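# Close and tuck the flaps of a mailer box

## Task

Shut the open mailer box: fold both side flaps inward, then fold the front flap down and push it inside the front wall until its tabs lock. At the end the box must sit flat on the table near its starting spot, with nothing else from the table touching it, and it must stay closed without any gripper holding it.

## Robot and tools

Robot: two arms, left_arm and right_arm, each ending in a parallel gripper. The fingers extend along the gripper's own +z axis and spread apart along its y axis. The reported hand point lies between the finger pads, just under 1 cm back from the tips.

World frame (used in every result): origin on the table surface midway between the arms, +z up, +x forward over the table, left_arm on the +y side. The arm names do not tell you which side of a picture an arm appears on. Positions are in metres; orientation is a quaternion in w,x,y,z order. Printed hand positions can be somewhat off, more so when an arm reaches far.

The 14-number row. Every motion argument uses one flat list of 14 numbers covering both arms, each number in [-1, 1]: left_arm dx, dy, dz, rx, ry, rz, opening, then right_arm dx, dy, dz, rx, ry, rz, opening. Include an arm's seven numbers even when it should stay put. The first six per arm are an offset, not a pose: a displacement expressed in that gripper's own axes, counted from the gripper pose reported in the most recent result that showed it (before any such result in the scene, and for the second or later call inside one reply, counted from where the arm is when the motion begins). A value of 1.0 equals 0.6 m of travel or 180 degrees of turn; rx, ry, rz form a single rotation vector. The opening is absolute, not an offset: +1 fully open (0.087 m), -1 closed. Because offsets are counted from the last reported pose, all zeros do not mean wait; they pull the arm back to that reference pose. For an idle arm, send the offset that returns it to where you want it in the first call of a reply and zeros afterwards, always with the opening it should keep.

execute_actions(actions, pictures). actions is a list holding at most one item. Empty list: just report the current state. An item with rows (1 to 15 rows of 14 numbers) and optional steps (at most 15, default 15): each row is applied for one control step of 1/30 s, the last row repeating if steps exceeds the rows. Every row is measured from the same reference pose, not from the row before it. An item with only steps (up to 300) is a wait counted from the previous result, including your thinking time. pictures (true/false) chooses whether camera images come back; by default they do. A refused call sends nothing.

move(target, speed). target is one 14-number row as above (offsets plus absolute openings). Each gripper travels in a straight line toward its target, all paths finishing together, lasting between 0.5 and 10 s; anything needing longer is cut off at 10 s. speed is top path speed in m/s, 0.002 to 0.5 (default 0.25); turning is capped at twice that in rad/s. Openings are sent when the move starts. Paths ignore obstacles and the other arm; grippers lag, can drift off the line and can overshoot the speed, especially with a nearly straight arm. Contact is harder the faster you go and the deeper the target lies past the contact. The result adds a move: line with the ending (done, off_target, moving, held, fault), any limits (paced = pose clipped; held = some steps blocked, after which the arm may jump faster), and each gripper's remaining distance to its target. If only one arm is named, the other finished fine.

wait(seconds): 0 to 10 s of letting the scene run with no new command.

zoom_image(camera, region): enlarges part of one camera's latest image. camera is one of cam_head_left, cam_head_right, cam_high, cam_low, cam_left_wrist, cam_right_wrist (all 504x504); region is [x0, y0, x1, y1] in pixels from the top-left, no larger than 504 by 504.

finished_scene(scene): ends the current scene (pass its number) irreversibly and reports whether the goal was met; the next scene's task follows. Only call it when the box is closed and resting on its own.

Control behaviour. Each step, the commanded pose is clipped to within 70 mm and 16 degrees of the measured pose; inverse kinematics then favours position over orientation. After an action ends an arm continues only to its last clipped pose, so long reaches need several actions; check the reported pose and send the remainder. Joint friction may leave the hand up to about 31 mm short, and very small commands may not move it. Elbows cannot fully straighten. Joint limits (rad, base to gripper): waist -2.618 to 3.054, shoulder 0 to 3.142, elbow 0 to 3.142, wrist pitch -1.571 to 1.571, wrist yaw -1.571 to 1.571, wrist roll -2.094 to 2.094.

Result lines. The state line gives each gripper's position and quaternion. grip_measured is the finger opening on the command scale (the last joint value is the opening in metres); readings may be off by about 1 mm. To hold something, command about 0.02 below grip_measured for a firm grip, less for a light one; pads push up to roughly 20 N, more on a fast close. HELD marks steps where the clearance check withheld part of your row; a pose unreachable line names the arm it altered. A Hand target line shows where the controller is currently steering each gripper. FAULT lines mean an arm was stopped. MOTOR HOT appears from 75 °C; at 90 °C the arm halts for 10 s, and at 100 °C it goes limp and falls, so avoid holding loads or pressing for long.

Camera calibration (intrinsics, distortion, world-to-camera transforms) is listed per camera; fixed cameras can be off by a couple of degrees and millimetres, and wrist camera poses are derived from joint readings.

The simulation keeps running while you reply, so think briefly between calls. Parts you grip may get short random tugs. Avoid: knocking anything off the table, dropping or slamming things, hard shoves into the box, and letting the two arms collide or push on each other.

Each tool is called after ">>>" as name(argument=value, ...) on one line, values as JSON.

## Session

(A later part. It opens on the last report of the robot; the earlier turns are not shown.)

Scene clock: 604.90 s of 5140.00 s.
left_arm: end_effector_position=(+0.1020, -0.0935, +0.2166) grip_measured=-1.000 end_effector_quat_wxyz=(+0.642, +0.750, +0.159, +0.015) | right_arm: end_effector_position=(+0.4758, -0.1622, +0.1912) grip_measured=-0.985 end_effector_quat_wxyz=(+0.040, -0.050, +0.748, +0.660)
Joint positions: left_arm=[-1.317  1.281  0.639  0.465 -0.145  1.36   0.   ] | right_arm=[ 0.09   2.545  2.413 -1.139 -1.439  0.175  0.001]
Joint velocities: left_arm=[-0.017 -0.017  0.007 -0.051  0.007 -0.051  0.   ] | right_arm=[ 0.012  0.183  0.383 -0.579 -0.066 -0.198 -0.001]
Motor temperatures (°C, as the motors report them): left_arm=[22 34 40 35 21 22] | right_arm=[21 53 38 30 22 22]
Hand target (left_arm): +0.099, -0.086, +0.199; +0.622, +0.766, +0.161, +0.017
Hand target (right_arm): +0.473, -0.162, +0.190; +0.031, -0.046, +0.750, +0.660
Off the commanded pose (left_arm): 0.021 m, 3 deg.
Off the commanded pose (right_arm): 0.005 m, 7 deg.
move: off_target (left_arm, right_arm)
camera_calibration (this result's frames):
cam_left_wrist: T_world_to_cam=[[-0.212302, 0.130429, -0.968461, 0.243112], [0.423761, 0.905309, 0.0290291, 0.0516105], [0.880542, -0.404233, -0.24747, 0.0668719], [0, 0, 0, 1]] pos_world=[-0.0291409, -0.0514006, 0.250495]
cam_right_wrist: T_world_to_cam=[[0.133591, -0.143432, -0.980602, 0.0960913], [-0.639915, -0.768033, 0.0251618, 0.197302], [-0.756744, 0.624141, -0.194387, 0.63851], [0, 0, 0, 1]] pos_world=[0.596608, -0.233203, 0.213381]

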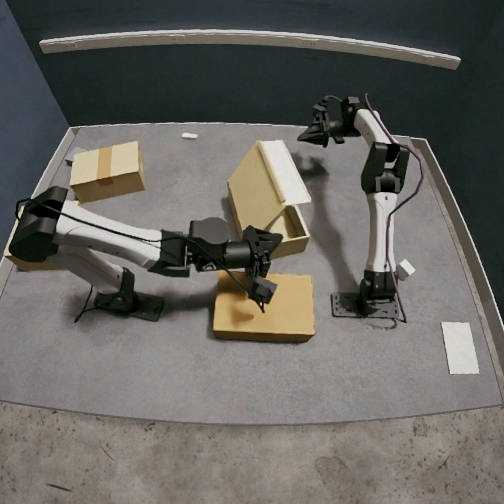

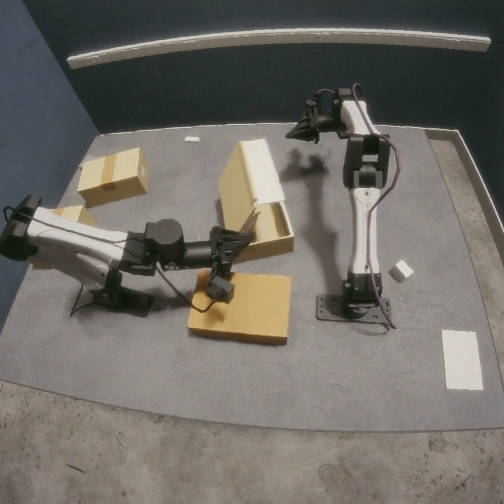

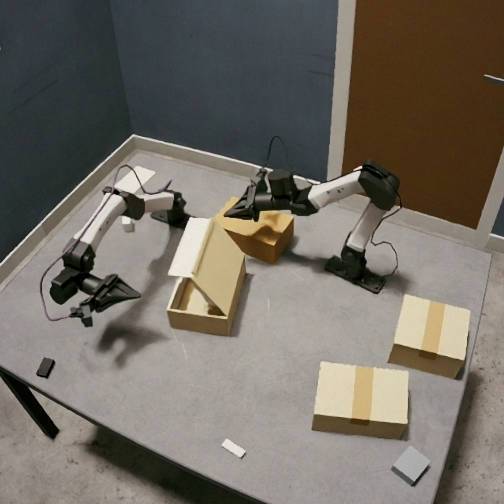

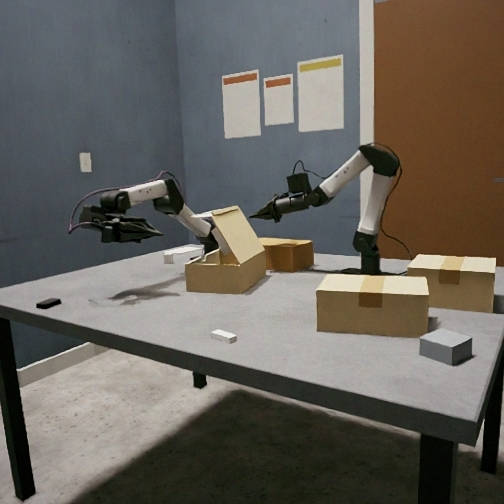

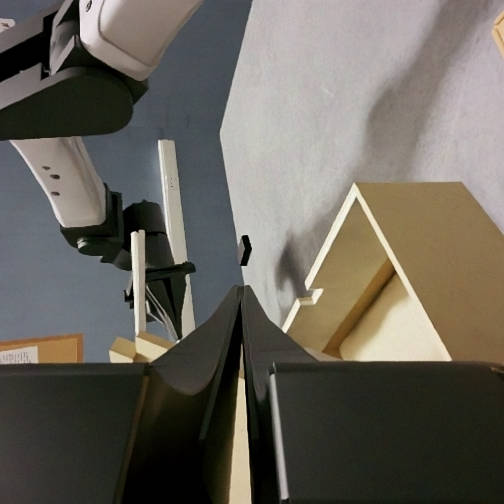

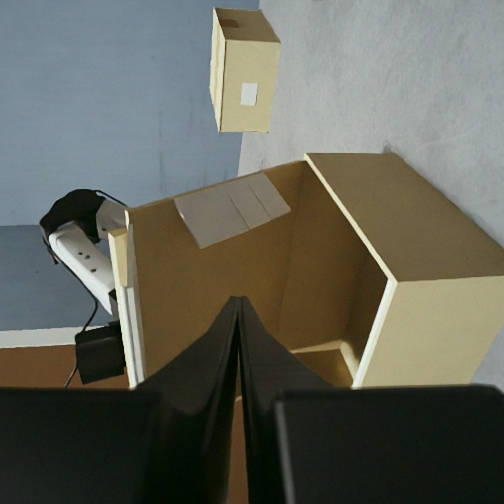

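>>> move(target=[0.31,0.173,-0.155,0,0,0,-1,0.203,-0.058,-0.14,0,0,0,-1], speed=0.15)

>>> move(target=[0.04,-0.187,0.262,0,0,0,-1,0,0,0,0,0,0,-1], speed=0.08)

Scene clock: 613.17 s of 5140.00 s.
left_arm: end_effector_position=(+0.2752, +0.0326, +0.3051) grip_measured=-1.000 end_effector_quat_wxyz=(+0.648, +0.747, +0.147, +0.031) | right_arm: end_effector_position=(+0.3659, -0.2503, +0.1475) grip_measured=-0.985 end_effector_quat_wxyz=(+0.071, -0.025, +0.762, +0.643)
Joint positions: left_arm=[-0.397  1.116  0.893  0.005  0.752  1.575  0.   ] | right_arm=[-0.127  2.253  1.724 -1.556 -1.382 -0.665  0.001]
Joint velocities: left_arm=[-0.002  0.017  0.022 -0.037  0.022  0.066  0.   ] | right_arm=[ 0.002  0.012 -0.007  0.066  0.051  0.022 -0.001]
Motor temperatures (°C, as the motors report them): left_arm=[22 34 40 35 21 22] | right_arm=[21 53 38 29 22 22]
Hand target (left_arm): +0.278, +0.033, +0.300; +0.640, +0.753, +0.152, +0.025
Hand target (right_arm): +0.360, -0.251, +0.153; +0.069, -0.024, +0.764, +0.641
Off the commanded pose (left_arm): 0.008 m, 2 deg.
Off the commanded pose (right_arm): 0.008 m, 5 deg.
joint sent to its limit (right arm) — the command would take joint 4 (wrist pitch) past its lower limit, so that joint was sent only as far as its limit.
After step 90, 3.07 s passed at rest.
move: off_target (right_arm)
camera_calibration (this result's frames):
cam_left_wrist: T_world_to_cam=[[-0.173009, 0.12314, -0.977192, 0.341248], [0.421045, 0.906173, 0.0396459, -0.141074], [0.890387, -0.404583, -0.208623, -0.0273078], [0, 0, 0, 1]] pos_world=[0.142752, 0.0747681, 0.33336]
cam_right_wrist: T_world_to_cam=[[0.133443, -0.192416, -0.972198, 0.0418848], [-0.700603, -0.712145, 0.0447825, 0.0937354], [-0.700963, 0.675149, -0.229838, 0.599421], [0, 0, 0, 1]] pos_world=[0.480254, -0.329886, 0.174292]

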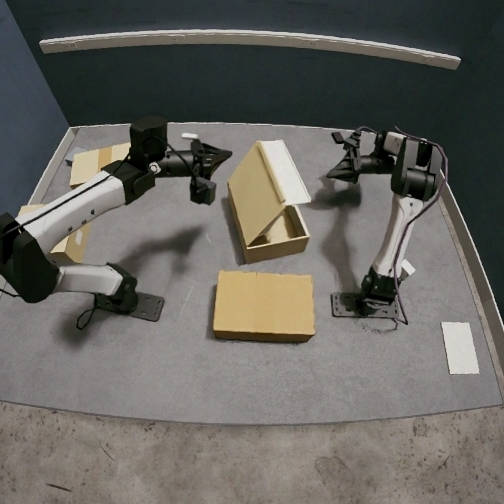

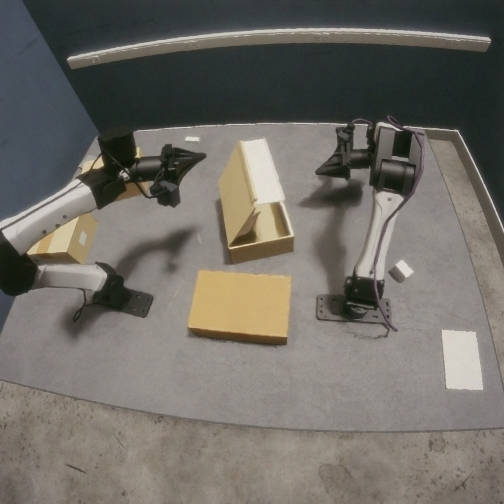

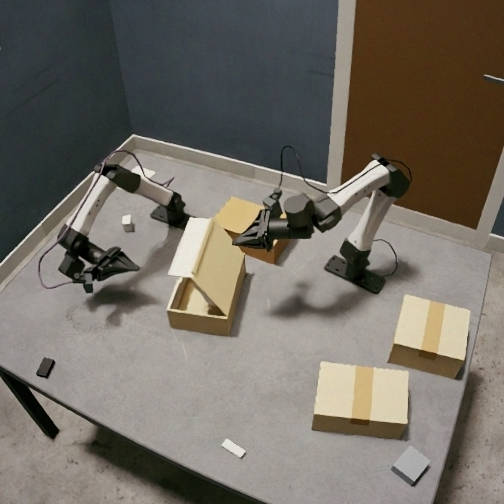

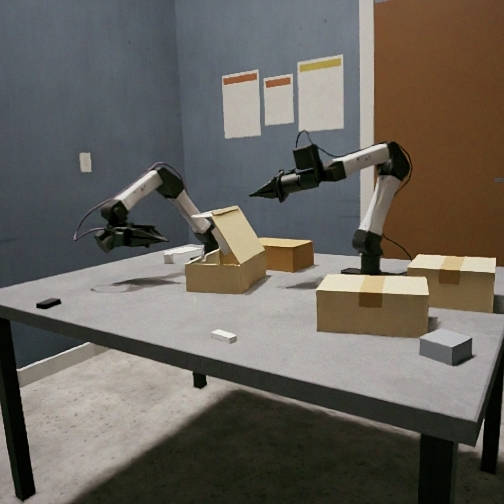

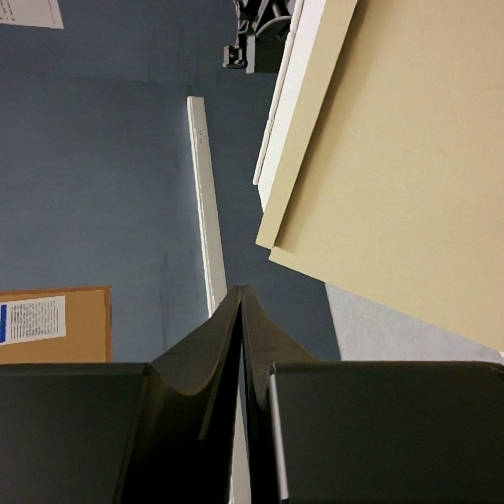

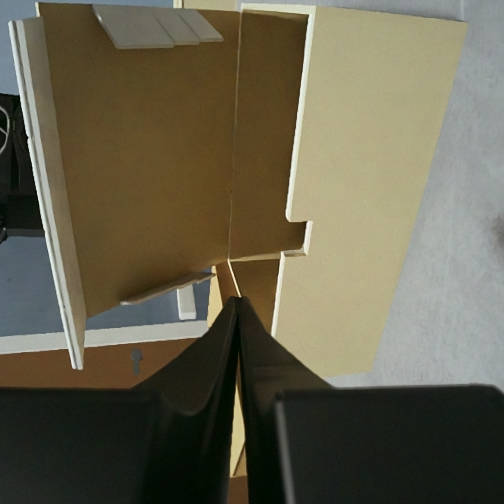

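Scene clock: 616.13 s of 5140.00 s.
left_arm: end_effector_position=(+0.3145, -0.0941, +0.1672) grip_measured=-1.000 end_effector_quat_wxyz=(+0.650, +0.745, +0.147, +0.030) | right_arm: end_effector_position=(+0.3659, -0.2503, +0.1475) grip_measured=-0.985 end_effector_quat_wxyz=(+0.071, -0.025, +0.762, +0.643)
Joint positions: left_arm=[-0.653  1.769  0.846  0.746  0.502  1.507  0.   ] | right_arm=[-0.127  2.253  1.724 -1.556 -1.382 -0.665  0.001]
Joint velocities: left_arm=[-0.012 -0.012  0.002  0.007  0.007  0.022  0.   ] | right_arm=[-0.017  0.002 -0.002  0.037  0.007  0.022 -0.001]
Motor temperatures (°C, as the motors report them): left_arm=[22 34 40 35 21 22] | right_arm=[21 53 38 29 22 22]
Hand target (left_arm): +0.315, -0.099, +0.165; +0.650, +0.745, +0.148, +0.028
Hand target (right_arm): +0.366, -0.250, +0.148; +0.071, -0.025, +0.762, +0.643
Off the commanded pose (left_arm): 0.005 m, 0 deg.
Off the commanded pose (right_arm): 0.000 m, 0 deg.
move: done
camera_calibration (this result's frames):
cam_left_wrist: T_world_to_cam=[[-0.174248, 0.118002, -0.977606, 0.228878], [0.420345, 0.906707, 0.0345221, -0.03614], [0.890476, -0.404917, -0.207593, -0.142547], [0, 0, 0, 1]] pos_world=[0.182008, -0.0519594, 0.195408]
cam_right_wrist: T_world_to_cam=[[0.133443, -0.192416, -0.972198, 0.0418848], [-0.700603, -0.712145, 0.0447825, 0.0937354], [-0.700963, 0.675149, -0.229838, 0.599421], [0, 0, 0, 1]] pos_world=[0.480254, -0.329886, 0.174292]

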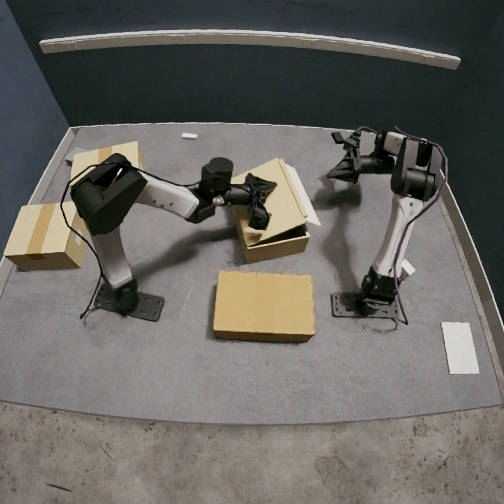

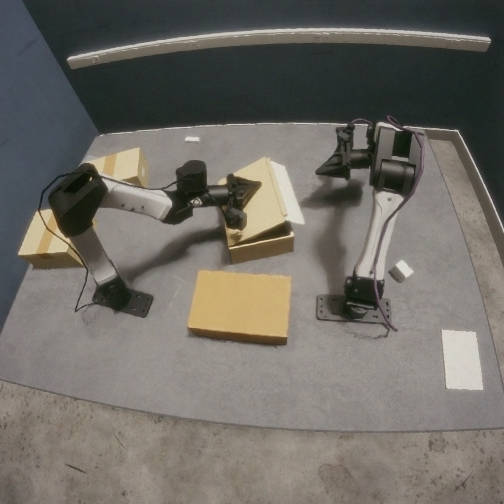

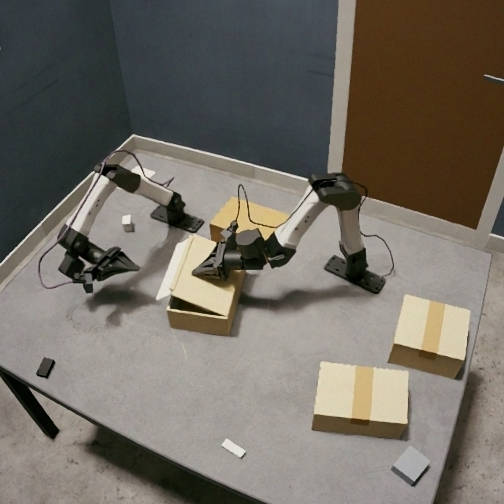

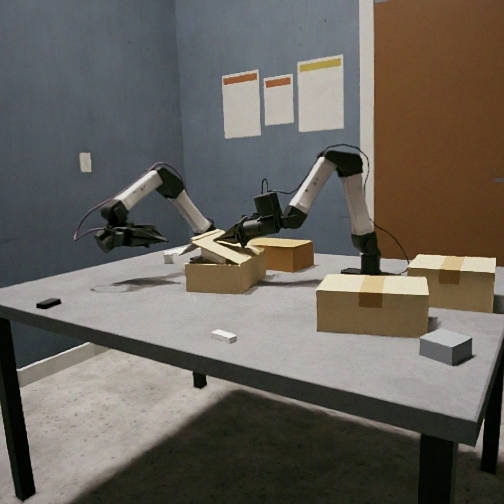

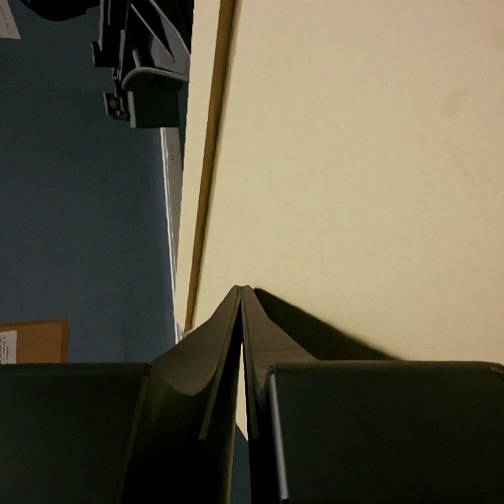

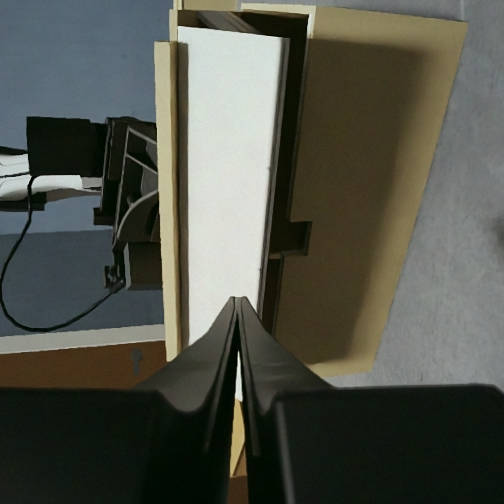

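>>> move(target=[0,0,0,0,0,0,-1,0.068,0.04,0.175,0,0,0,-1], speed=0.05)

Scene clock: 621.33 s of 5140.00 s.
left_arm: end_effector_position=(+0.3145, -0.0942, +0.1674) grip_measured=-1.000 end_effector_quat_wxyz=(+0.650, +0.745, +0.147, +0.030) | right_arm: end_effector_position=(+0.3309, -0.1446, +0.1420) grip_measured=-0.985 end_effector_quat_wxyz=(+0.059, -0.024, +0.764, +0.642)
Joint positions: left_arm=[-0.653  1.769  0.846  0.747  0.502  1.507  0.   ] | right_arm=[ 0.156  1.852  1.032  0.034 -1.331  0.677  0.001]
Joint velocities: left_arm=[-0.017 -0.007  0.017  0.037 -0.022  0.022  0.   ] | right_arm=[ 0.007 -0.017 -0.022  0.125 -0.007  0.11  -0.   ]
Motor temperatures (°C, as the motors report them): left_arm=[22 34 40 35 21 22] | right_arm=[21 53 38 29 22 22]
Hand target (left_arm): +0.314, -0.094, +0.167; +0.650, +0.745, +0.147, +0.030
Hand target (right_arm): +0.328, -0.142, +0.145; +0.067, -0.029, +0.764, +0.641
Off the commanded pose (left_arm): 0.000 m, 0 deg.
Off the commanded pose (right_arm): 0.007 m, 1 deg.
move: done
camera_calibration (this result's frames):
cam_left_wrist: T_world_to_cam=[[-0.173739, 0.117456, -0.977762, 0.228882], [0.420327, 0.906727, 0.0342346, -0.0360777], [0.890584, -0.405032, -0.206904, -0.142701], [0, 0, 0, 1]] pos_world=[0.182017, -0.0519694, 0.195501]
cam_right_wrist: T_world_to_cam=[[0.115873, -0.193773, -0.974179, 0.067395], [-0.689119, -0.722021, 0.0616495, 0.137192], [-0.715324, 0.664182, -0.217195, 0.503606], [0, 0, 0, 1]] pos_world=[0.446974, -0.222371, 0.166578]

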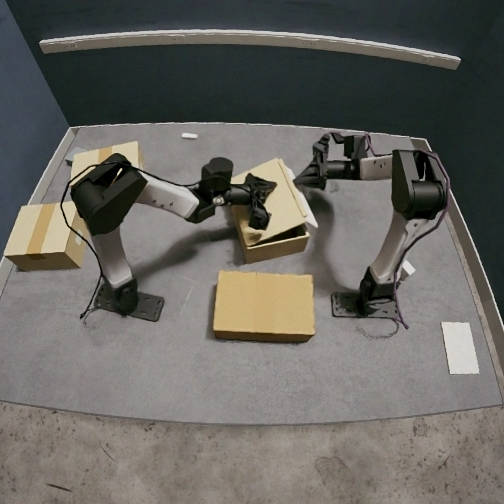

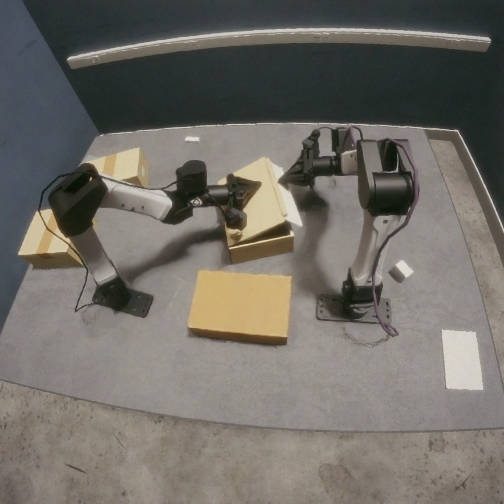

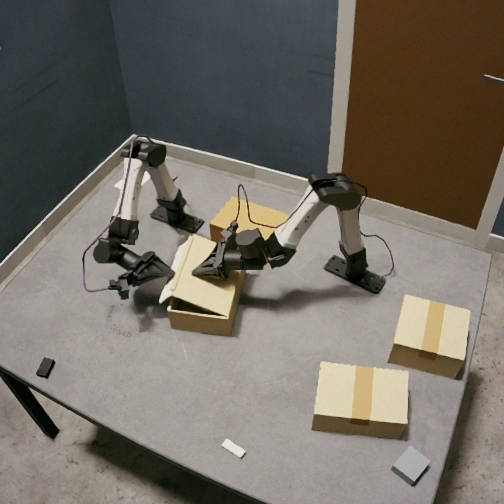

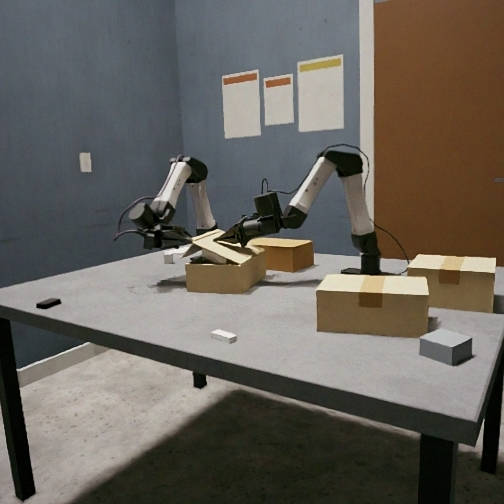

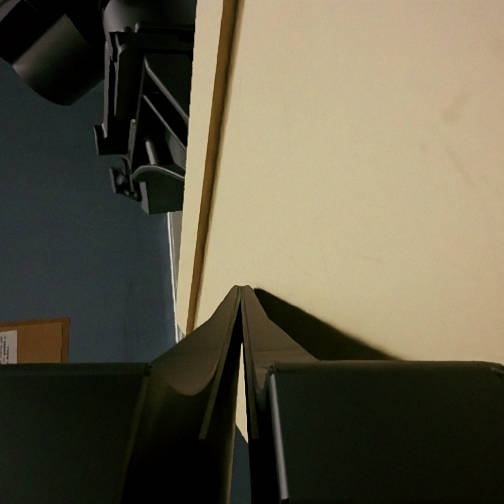

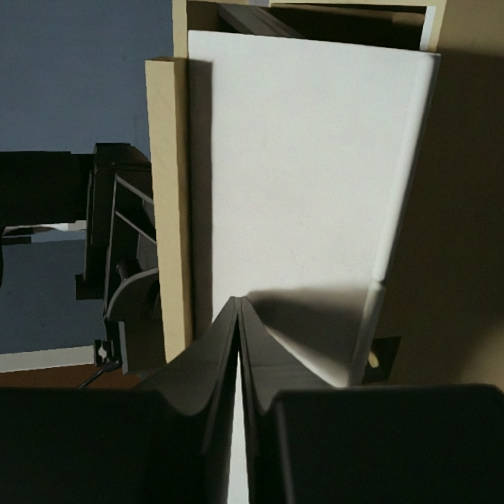

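>>> move(target=[0,0,0,0,0,0,-1,0.015,-0.03,0.05,0,0,0,-1], speed=0.04)

Scene clock: 623.57 s of 5140.00 s.
left_arm: end_effector_position=(+0.3145, -0.0942, +0.1675) grip_measured=-1.000 end_effector_quat_wxyz=(+0.650, +0.745, +0.147, +0.030) | right_arm: end_effector_position=(+0.3281, -0.1207, +0.1278) grip_measured=-0.985 end_effector_quat_wxyz=(+0.064, -0.032, +0.762, +0.644)
Joint positions: left_arm=[-0.653  1.769  0.846  0.747  0.502  1.507  0.   ] | right_arm=[ 0.223  1.886  0.961  0.308 -1.286  0.832  0.001]
Joint velocities: left_arm=[-0.012  0.012 -0.002  0.007 -0.066 -0.051  0.   ] | right_arm=[ 0.012  0.007 -0.012  0.051  0.022  0.022  0.   ]
Motor temperatures (°C, as the motors report them): left_arm=[22 35 40 35 21 22] | right_arm=[21 52 37 29 22 22]
Hand target (left_arm): +0.315, -0.094, +0.167; +0.650, +0.745, +0.147, +0.030
Hand target (right_arm): +0.326, -0.118, +0.118; +0.058, -0.024, +0.765, +0.641
Off the commanded pose (left_arm): 0.000 m, 0 deg.
Off the commanded pose (right_arm): 0.010 m, 1 deg.
move: done
camera_calibration (this result's frames):
cam_left_wrist: T_world_to_cam=[[-0.173485, 0.117183, -0.97784, 0.228883], [0.420318, 0.906736, 0.0340909, -0.0360465], [0.890638, -0.40509, -0.206559, -0.142777], [0, 0, 0, 1]] pos_world=[0.182022, -0.0519743, 0.195548]
cam_right_wrist: T_world_to_cam=[[0.136286, -0.188953, -0.972483, 0.052227], [-0.6856, -0.726581, 0.0450928, 0.153693], [-0.715108, 0.660589, -0.228568, 0.483621], [0, 0, 0, 1]] pos_world=[0.444095, -0.197936, 0.1544]

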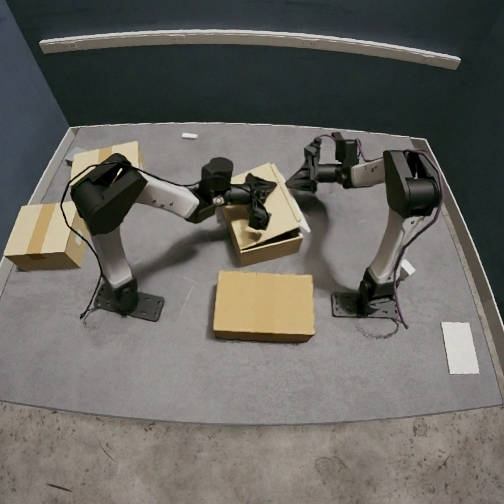

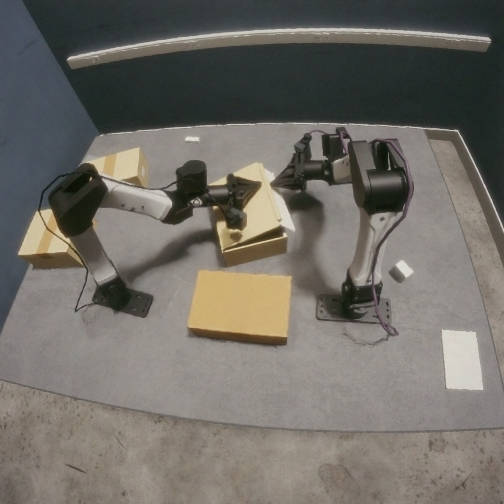

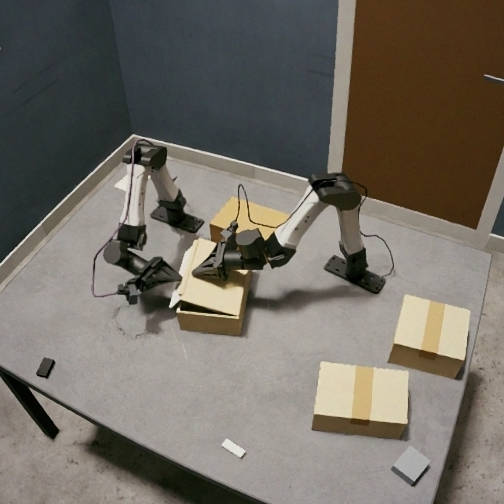

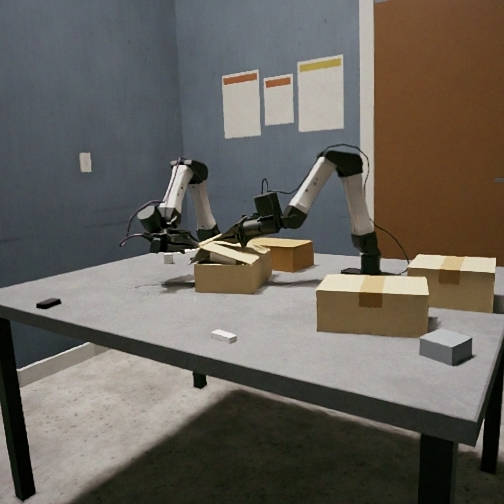

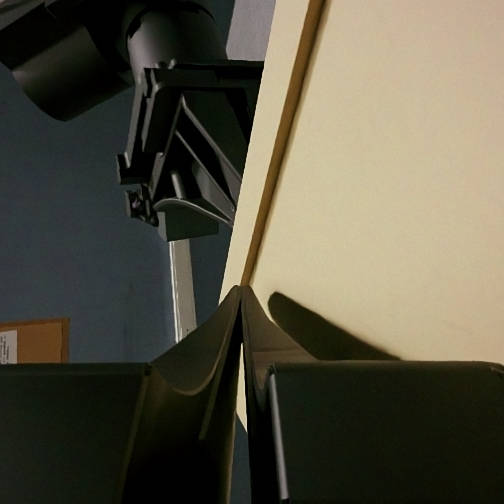

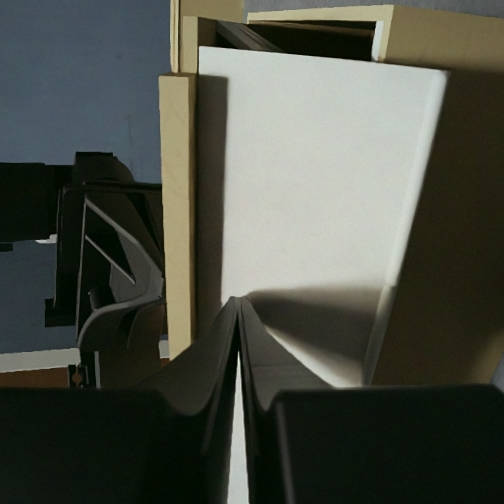

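>>> move(target=[-0.01,0.06,-0.035,0,0,0,-1,-0.03,0.03,-0.14,0,0,0,-1], speed=0.06)

Scene clock: 628.17 s of 5140.00 s.
left_arm: end_effector_position=(+0.3077, -0.0814, +0.2061) grip_measured=-1.000 end_effector_quat_wxyz=(+0.655, +0.741, +0.144, +0.031) | right_arm: end_effector_position=(+0.3372, -0.1991, +0.1629) grip_measured=-0.985 end_effector_quat_wxyz=(+0.071, -0.028, +0.760, +0.646)
Joint positions: left_arm=[-0.64   1.632  0.858  0.61   0.518  1.507  0.   ] | right_arm=[ 0.001  1.922  1.307 -0.778 -1.411  0.033  0.001]
Joint velocities: left_arm=[ 0.012 -0.012 -0.012  0.007 -0.051  0.007  0.   ] | right_arm=[ 0.002  0.022  0.066 -0.212  0.037 -0.212 -0.   ]
Motor temperatures (°C, as the motors report them): left_arm=[22 35 40 35 21 22] | right_arm=[21 51 37 29 22 22]
Hand target (left_arm): +0.311, -0.079, +0.207; +0.650, +0.745, +0.147, +0.030
Hand target (right_arm): +0.339, -0.200, +0.163; +0.068, -0.028, +0.760, +0.646
Off the commanded pose (left_arm): 0.003 m, 1 deg.
Off the commanded pose (right_arm): 0.003 m, 1 deg.
move: done
camera_calibration (this result's frames):
cam_left_wrist: T_world_to_cam=[[-0.166879, 0.107143, -0.980139, 0.261597], [0.422339, 0.906032, 0.0271339, -0.0453264], [0.890944, -0.409423, -0.196448, -0.126113], [0, 0, 0, 1]] pos_world=[0.175158, -0.0385946, 0.232856]
cam_right_wrist: T_world_to_cam=[[0.139552, -0.185214, -0.972739, 0.069951], [-0.696307, -0.716811, 0.0365897, 0.108397], [-0.704047, 0.672219, -0.228998, 0.54854], [0, 0, 0, 1]] pos_world=[0.451913, -0.278083, 0.189692]

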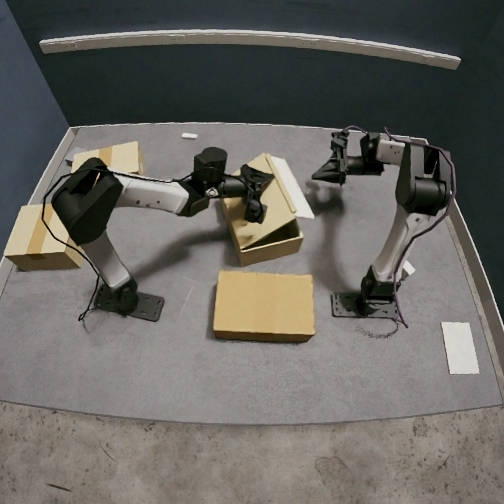

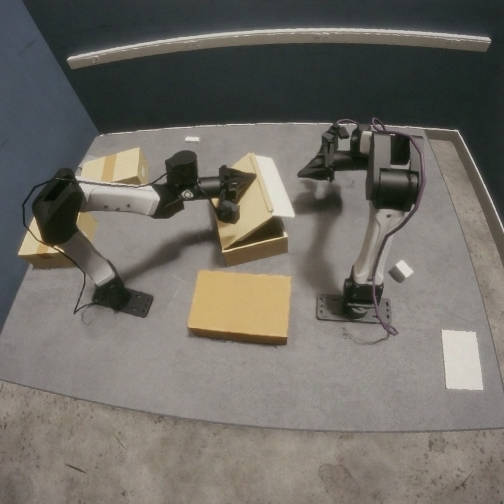

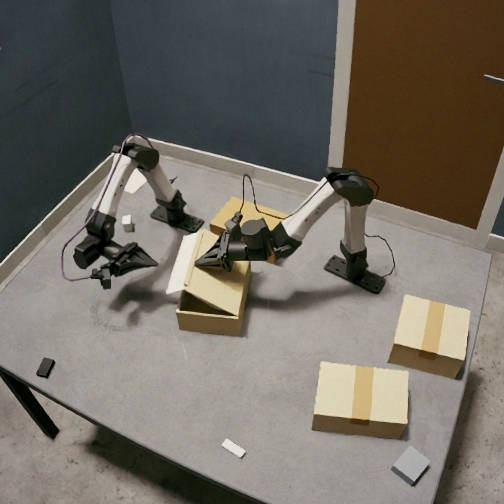

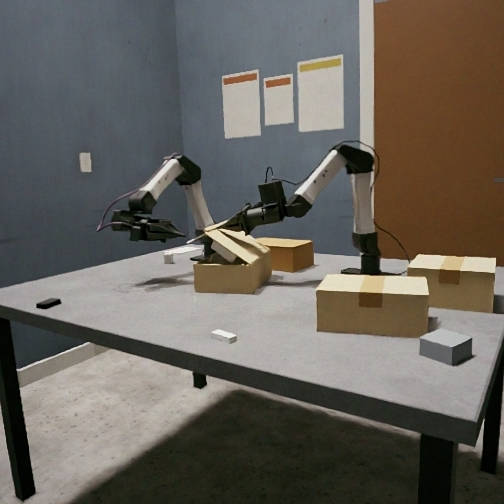

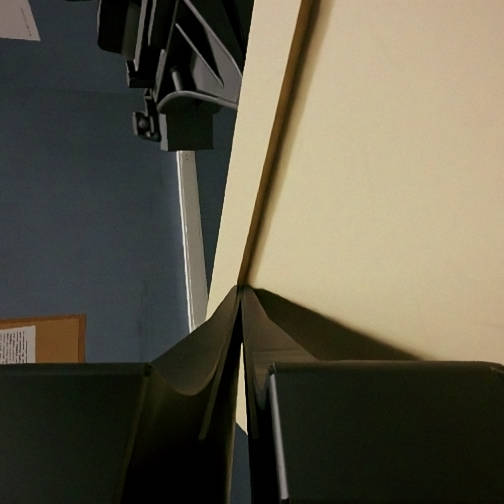

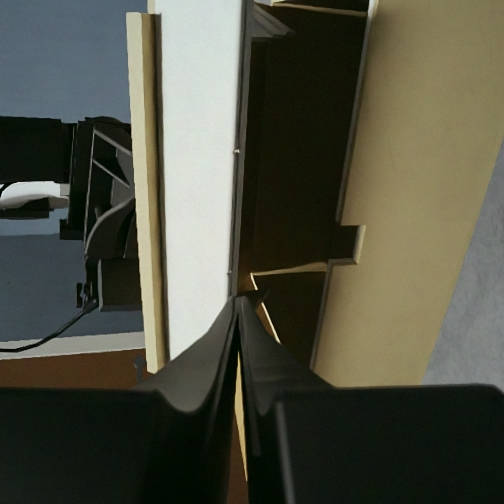

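>>> move(target=[0,0,0,0,0,0,-1,0.02,0.01,0.1,0,0,0,-0.2], speed=0.05)

Scene clock: 632.00 s of 5140.00 s.
left_arm: end_effector_position=(+0.3077, -0.0814, +0.2061) grip_measured=-1.000 end_effector_quat_wxyz=(+0.655, +0.741, +0.144, +0.031) | right_arm: end_effector_position=(+0.3312, -0.1406, +0.1518) grip_measured=-0.200 end_effector_quat_wxyz=(+0.061, -0.026, +0.763, +0.643)
Joint positions: left_arm=[-0.64   1.632  0.858  0.61   0.518  1.507  0.   ] | right_arm=[ 0.166  1.832  1.039  0.046 -1.326  0.71   0.035]
Joint velocities: left_arm=[-0.012  0.002  0.007 -0.037  0.037  0.022  0.   ] | right_arm=[-0.017  0.002 -0.017  0.125 -0.037  0.022 -0.001]
Motor temperatures (°C, as the motors report them): left_arm=[22 35 40 35 21 22] | right_arm=[21 50 37 29 22 22]
Hand target (left_arm): +0.308, -0.081, +0.206; +0.655, +0.741, +0.144, +0.031
Hand target (right_arm): +0.328, -0.139, +0.156; +0.069, -0.031, +0.762, +0.643
Off the commanded pose (left_arm): 0.000 m, 0 deg.
Off the commanded pose (right_arm): 0.007 m, 1 deg.
move: done
camera_calibration (this result's frames):
cam_left_wrist: T_world_to_cam=[[-0.166879, 0.107143, -0.980139, 0.261597], [0.422339, 0.906032, 0.0271339, -0.0453264], [0.890944, -0.409423, -0.196448, -0.126113], [0, 0, 0, 1]] pos_world=[0.175158, -0.0385946, 0.232856]
cam_right_wrist: T_world_to_cam=[[0.1231, -0.190761, -0.973887, 0.0756417], [-0.688631, -0.723055, 0.0545854, 0.140372], [-0.714587, 0.663929, -0.220372, 0.503515], [0, 0, 0, 1]] pos_world=[0.447158, -0.218372, 0.176965]

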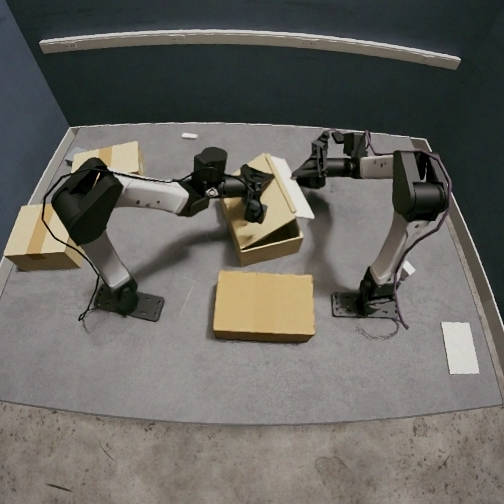

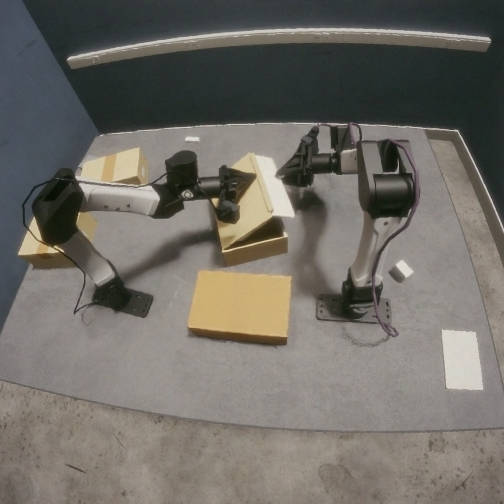

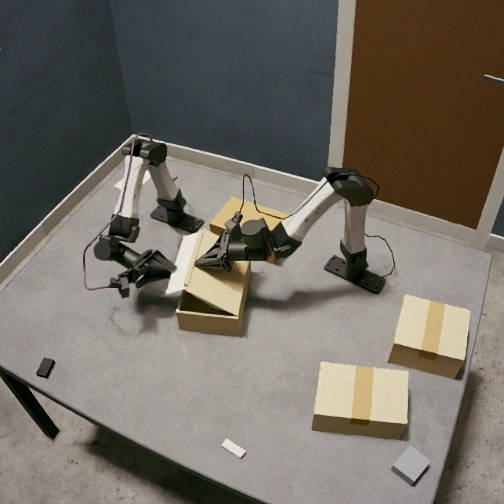

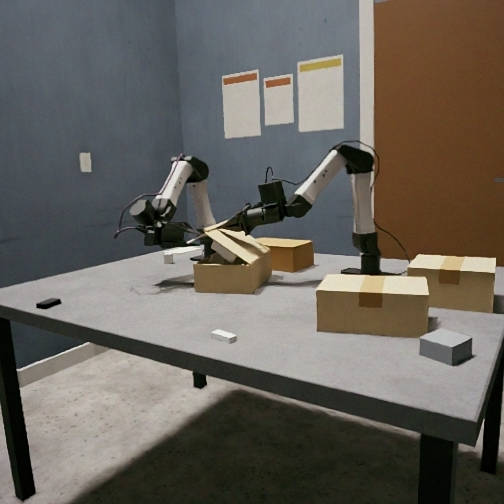

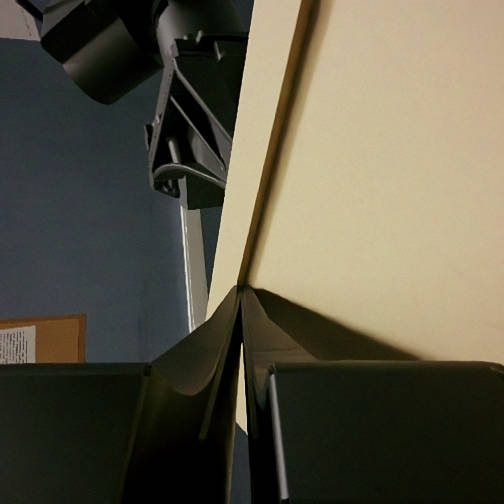

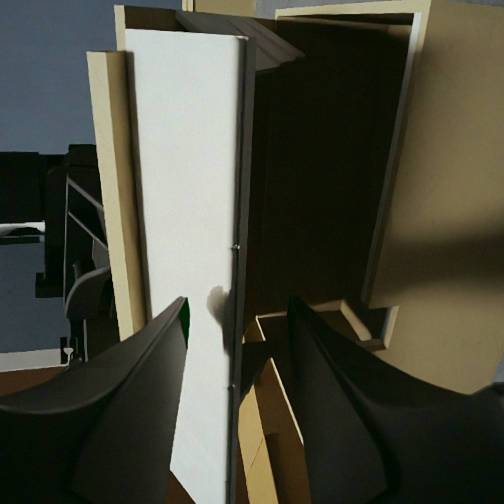

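>>> move(target=[0,0,0,0,0,0,-1,0.03,-0.01,0.11,0,0,0,-0.2], speed=0.04)

Scene clock: 635.90 s of 5140.00 s.
left_arm: end_effector_position=(+0.3223, -0.0696, +0.1982) grip_measured=-1.000 end_effector_quat_wxyz=(+0.642, +0.745, +0.175, +0.048) | right_arm: end_effector_position=(+0.3385, -0.0972, +0.1396) grip_measured=-0.199 end_effector_quat_wxyz=(+0.091, -0.008, +0.765, +0.637)
Joint positions: left_arm=[-0.619  1.632  0.858  0.58   0.471  1.503  0.   ] | right_arm=[ 0.284  1.864  0.946  0.47  -1.164  1.003  0.035]
Joint velocities: left_arm=[-0.017 -0.002 -0.027  0.022 -0.081 -0.037  0.   ] | right_arm=[-0.012 -0.012 -0.017  0.081  0.007  0.007 -0.   ]
Motor temperatures (°C, as the motors report them): left_arm=[22 36 40 35 21 22] | right_arm=[21 50 37 30 22 22]
Hand target (left_arm): +0.308, -0.081, +0.206; +0.654, +0.742, +0.145, +0.031
Hand target (right_arm): +0.318, -0.078, +0.132; +0.060, -0.027, +0.764, +0.641
Off the commanded pose (left_arm): 0.020 m, 4 deg.
Off the commanded pose (right_arm): 0.030 m, 4 deg.
move: off_target (left_arm, right_arm)
camera_calibration (this result's frames):
cam_left_wrist: T_world_to_cam=[[-0.192916, 0.120677, -0.973766, 0.263093], [0.360369, 0.931768, 0.044078, -0.0435527], [0.912643, -0.342412, -0.223241, -0.132805], [0, 0, 0, 1]] pos_world=[0.187653, -0.0366421, 0.228464]
cam_right_wrist: T_world_to_cam=[[0.130644, -0.208388, -0.969282, 0.0662711], [-0.736821, -0.674541, 0.0457089, 0.199708], [-0.663345, 0.708215, -0.241669, 0.467142], [0, 0, 0, 1]] pos_world=[0.448367, -0.182316, 0.168001]

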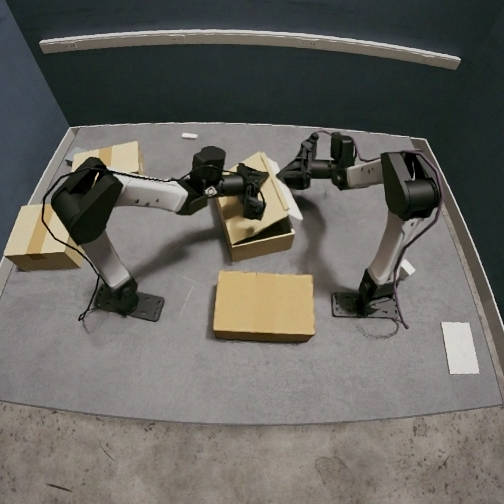

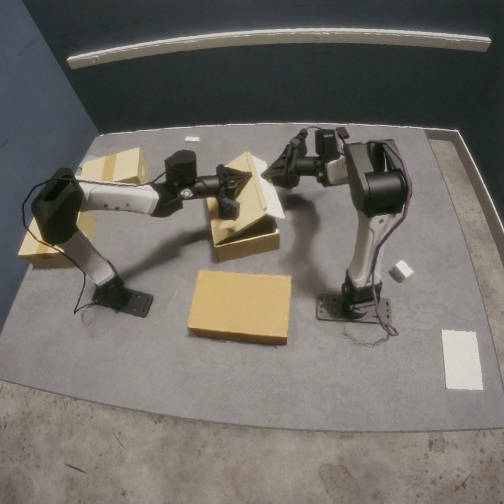

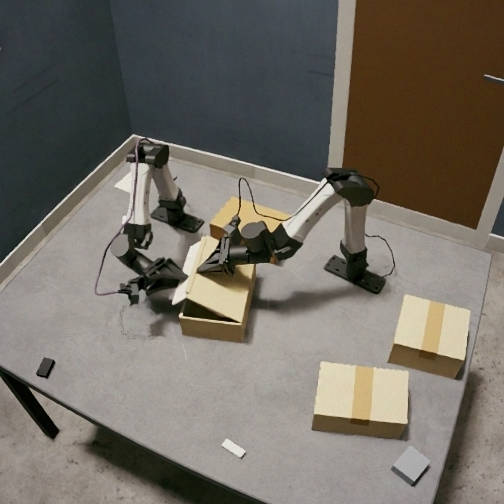

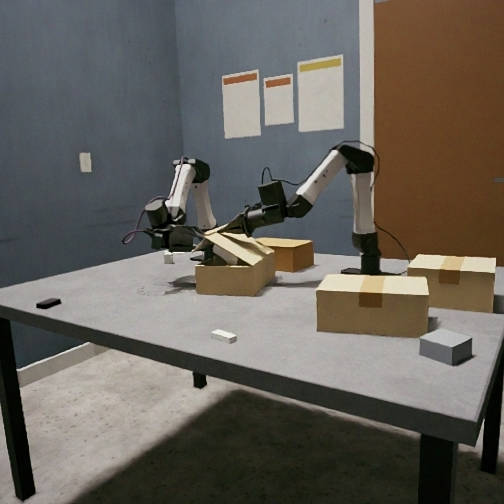

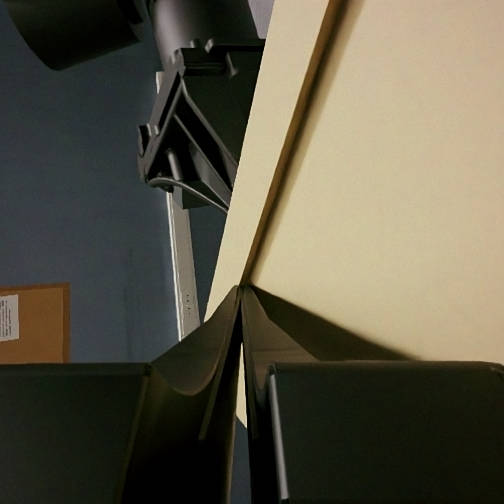

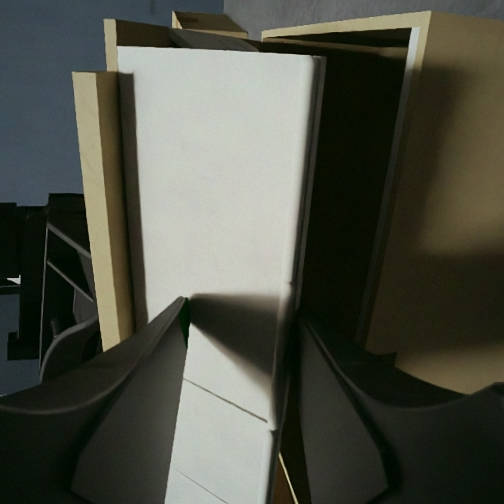

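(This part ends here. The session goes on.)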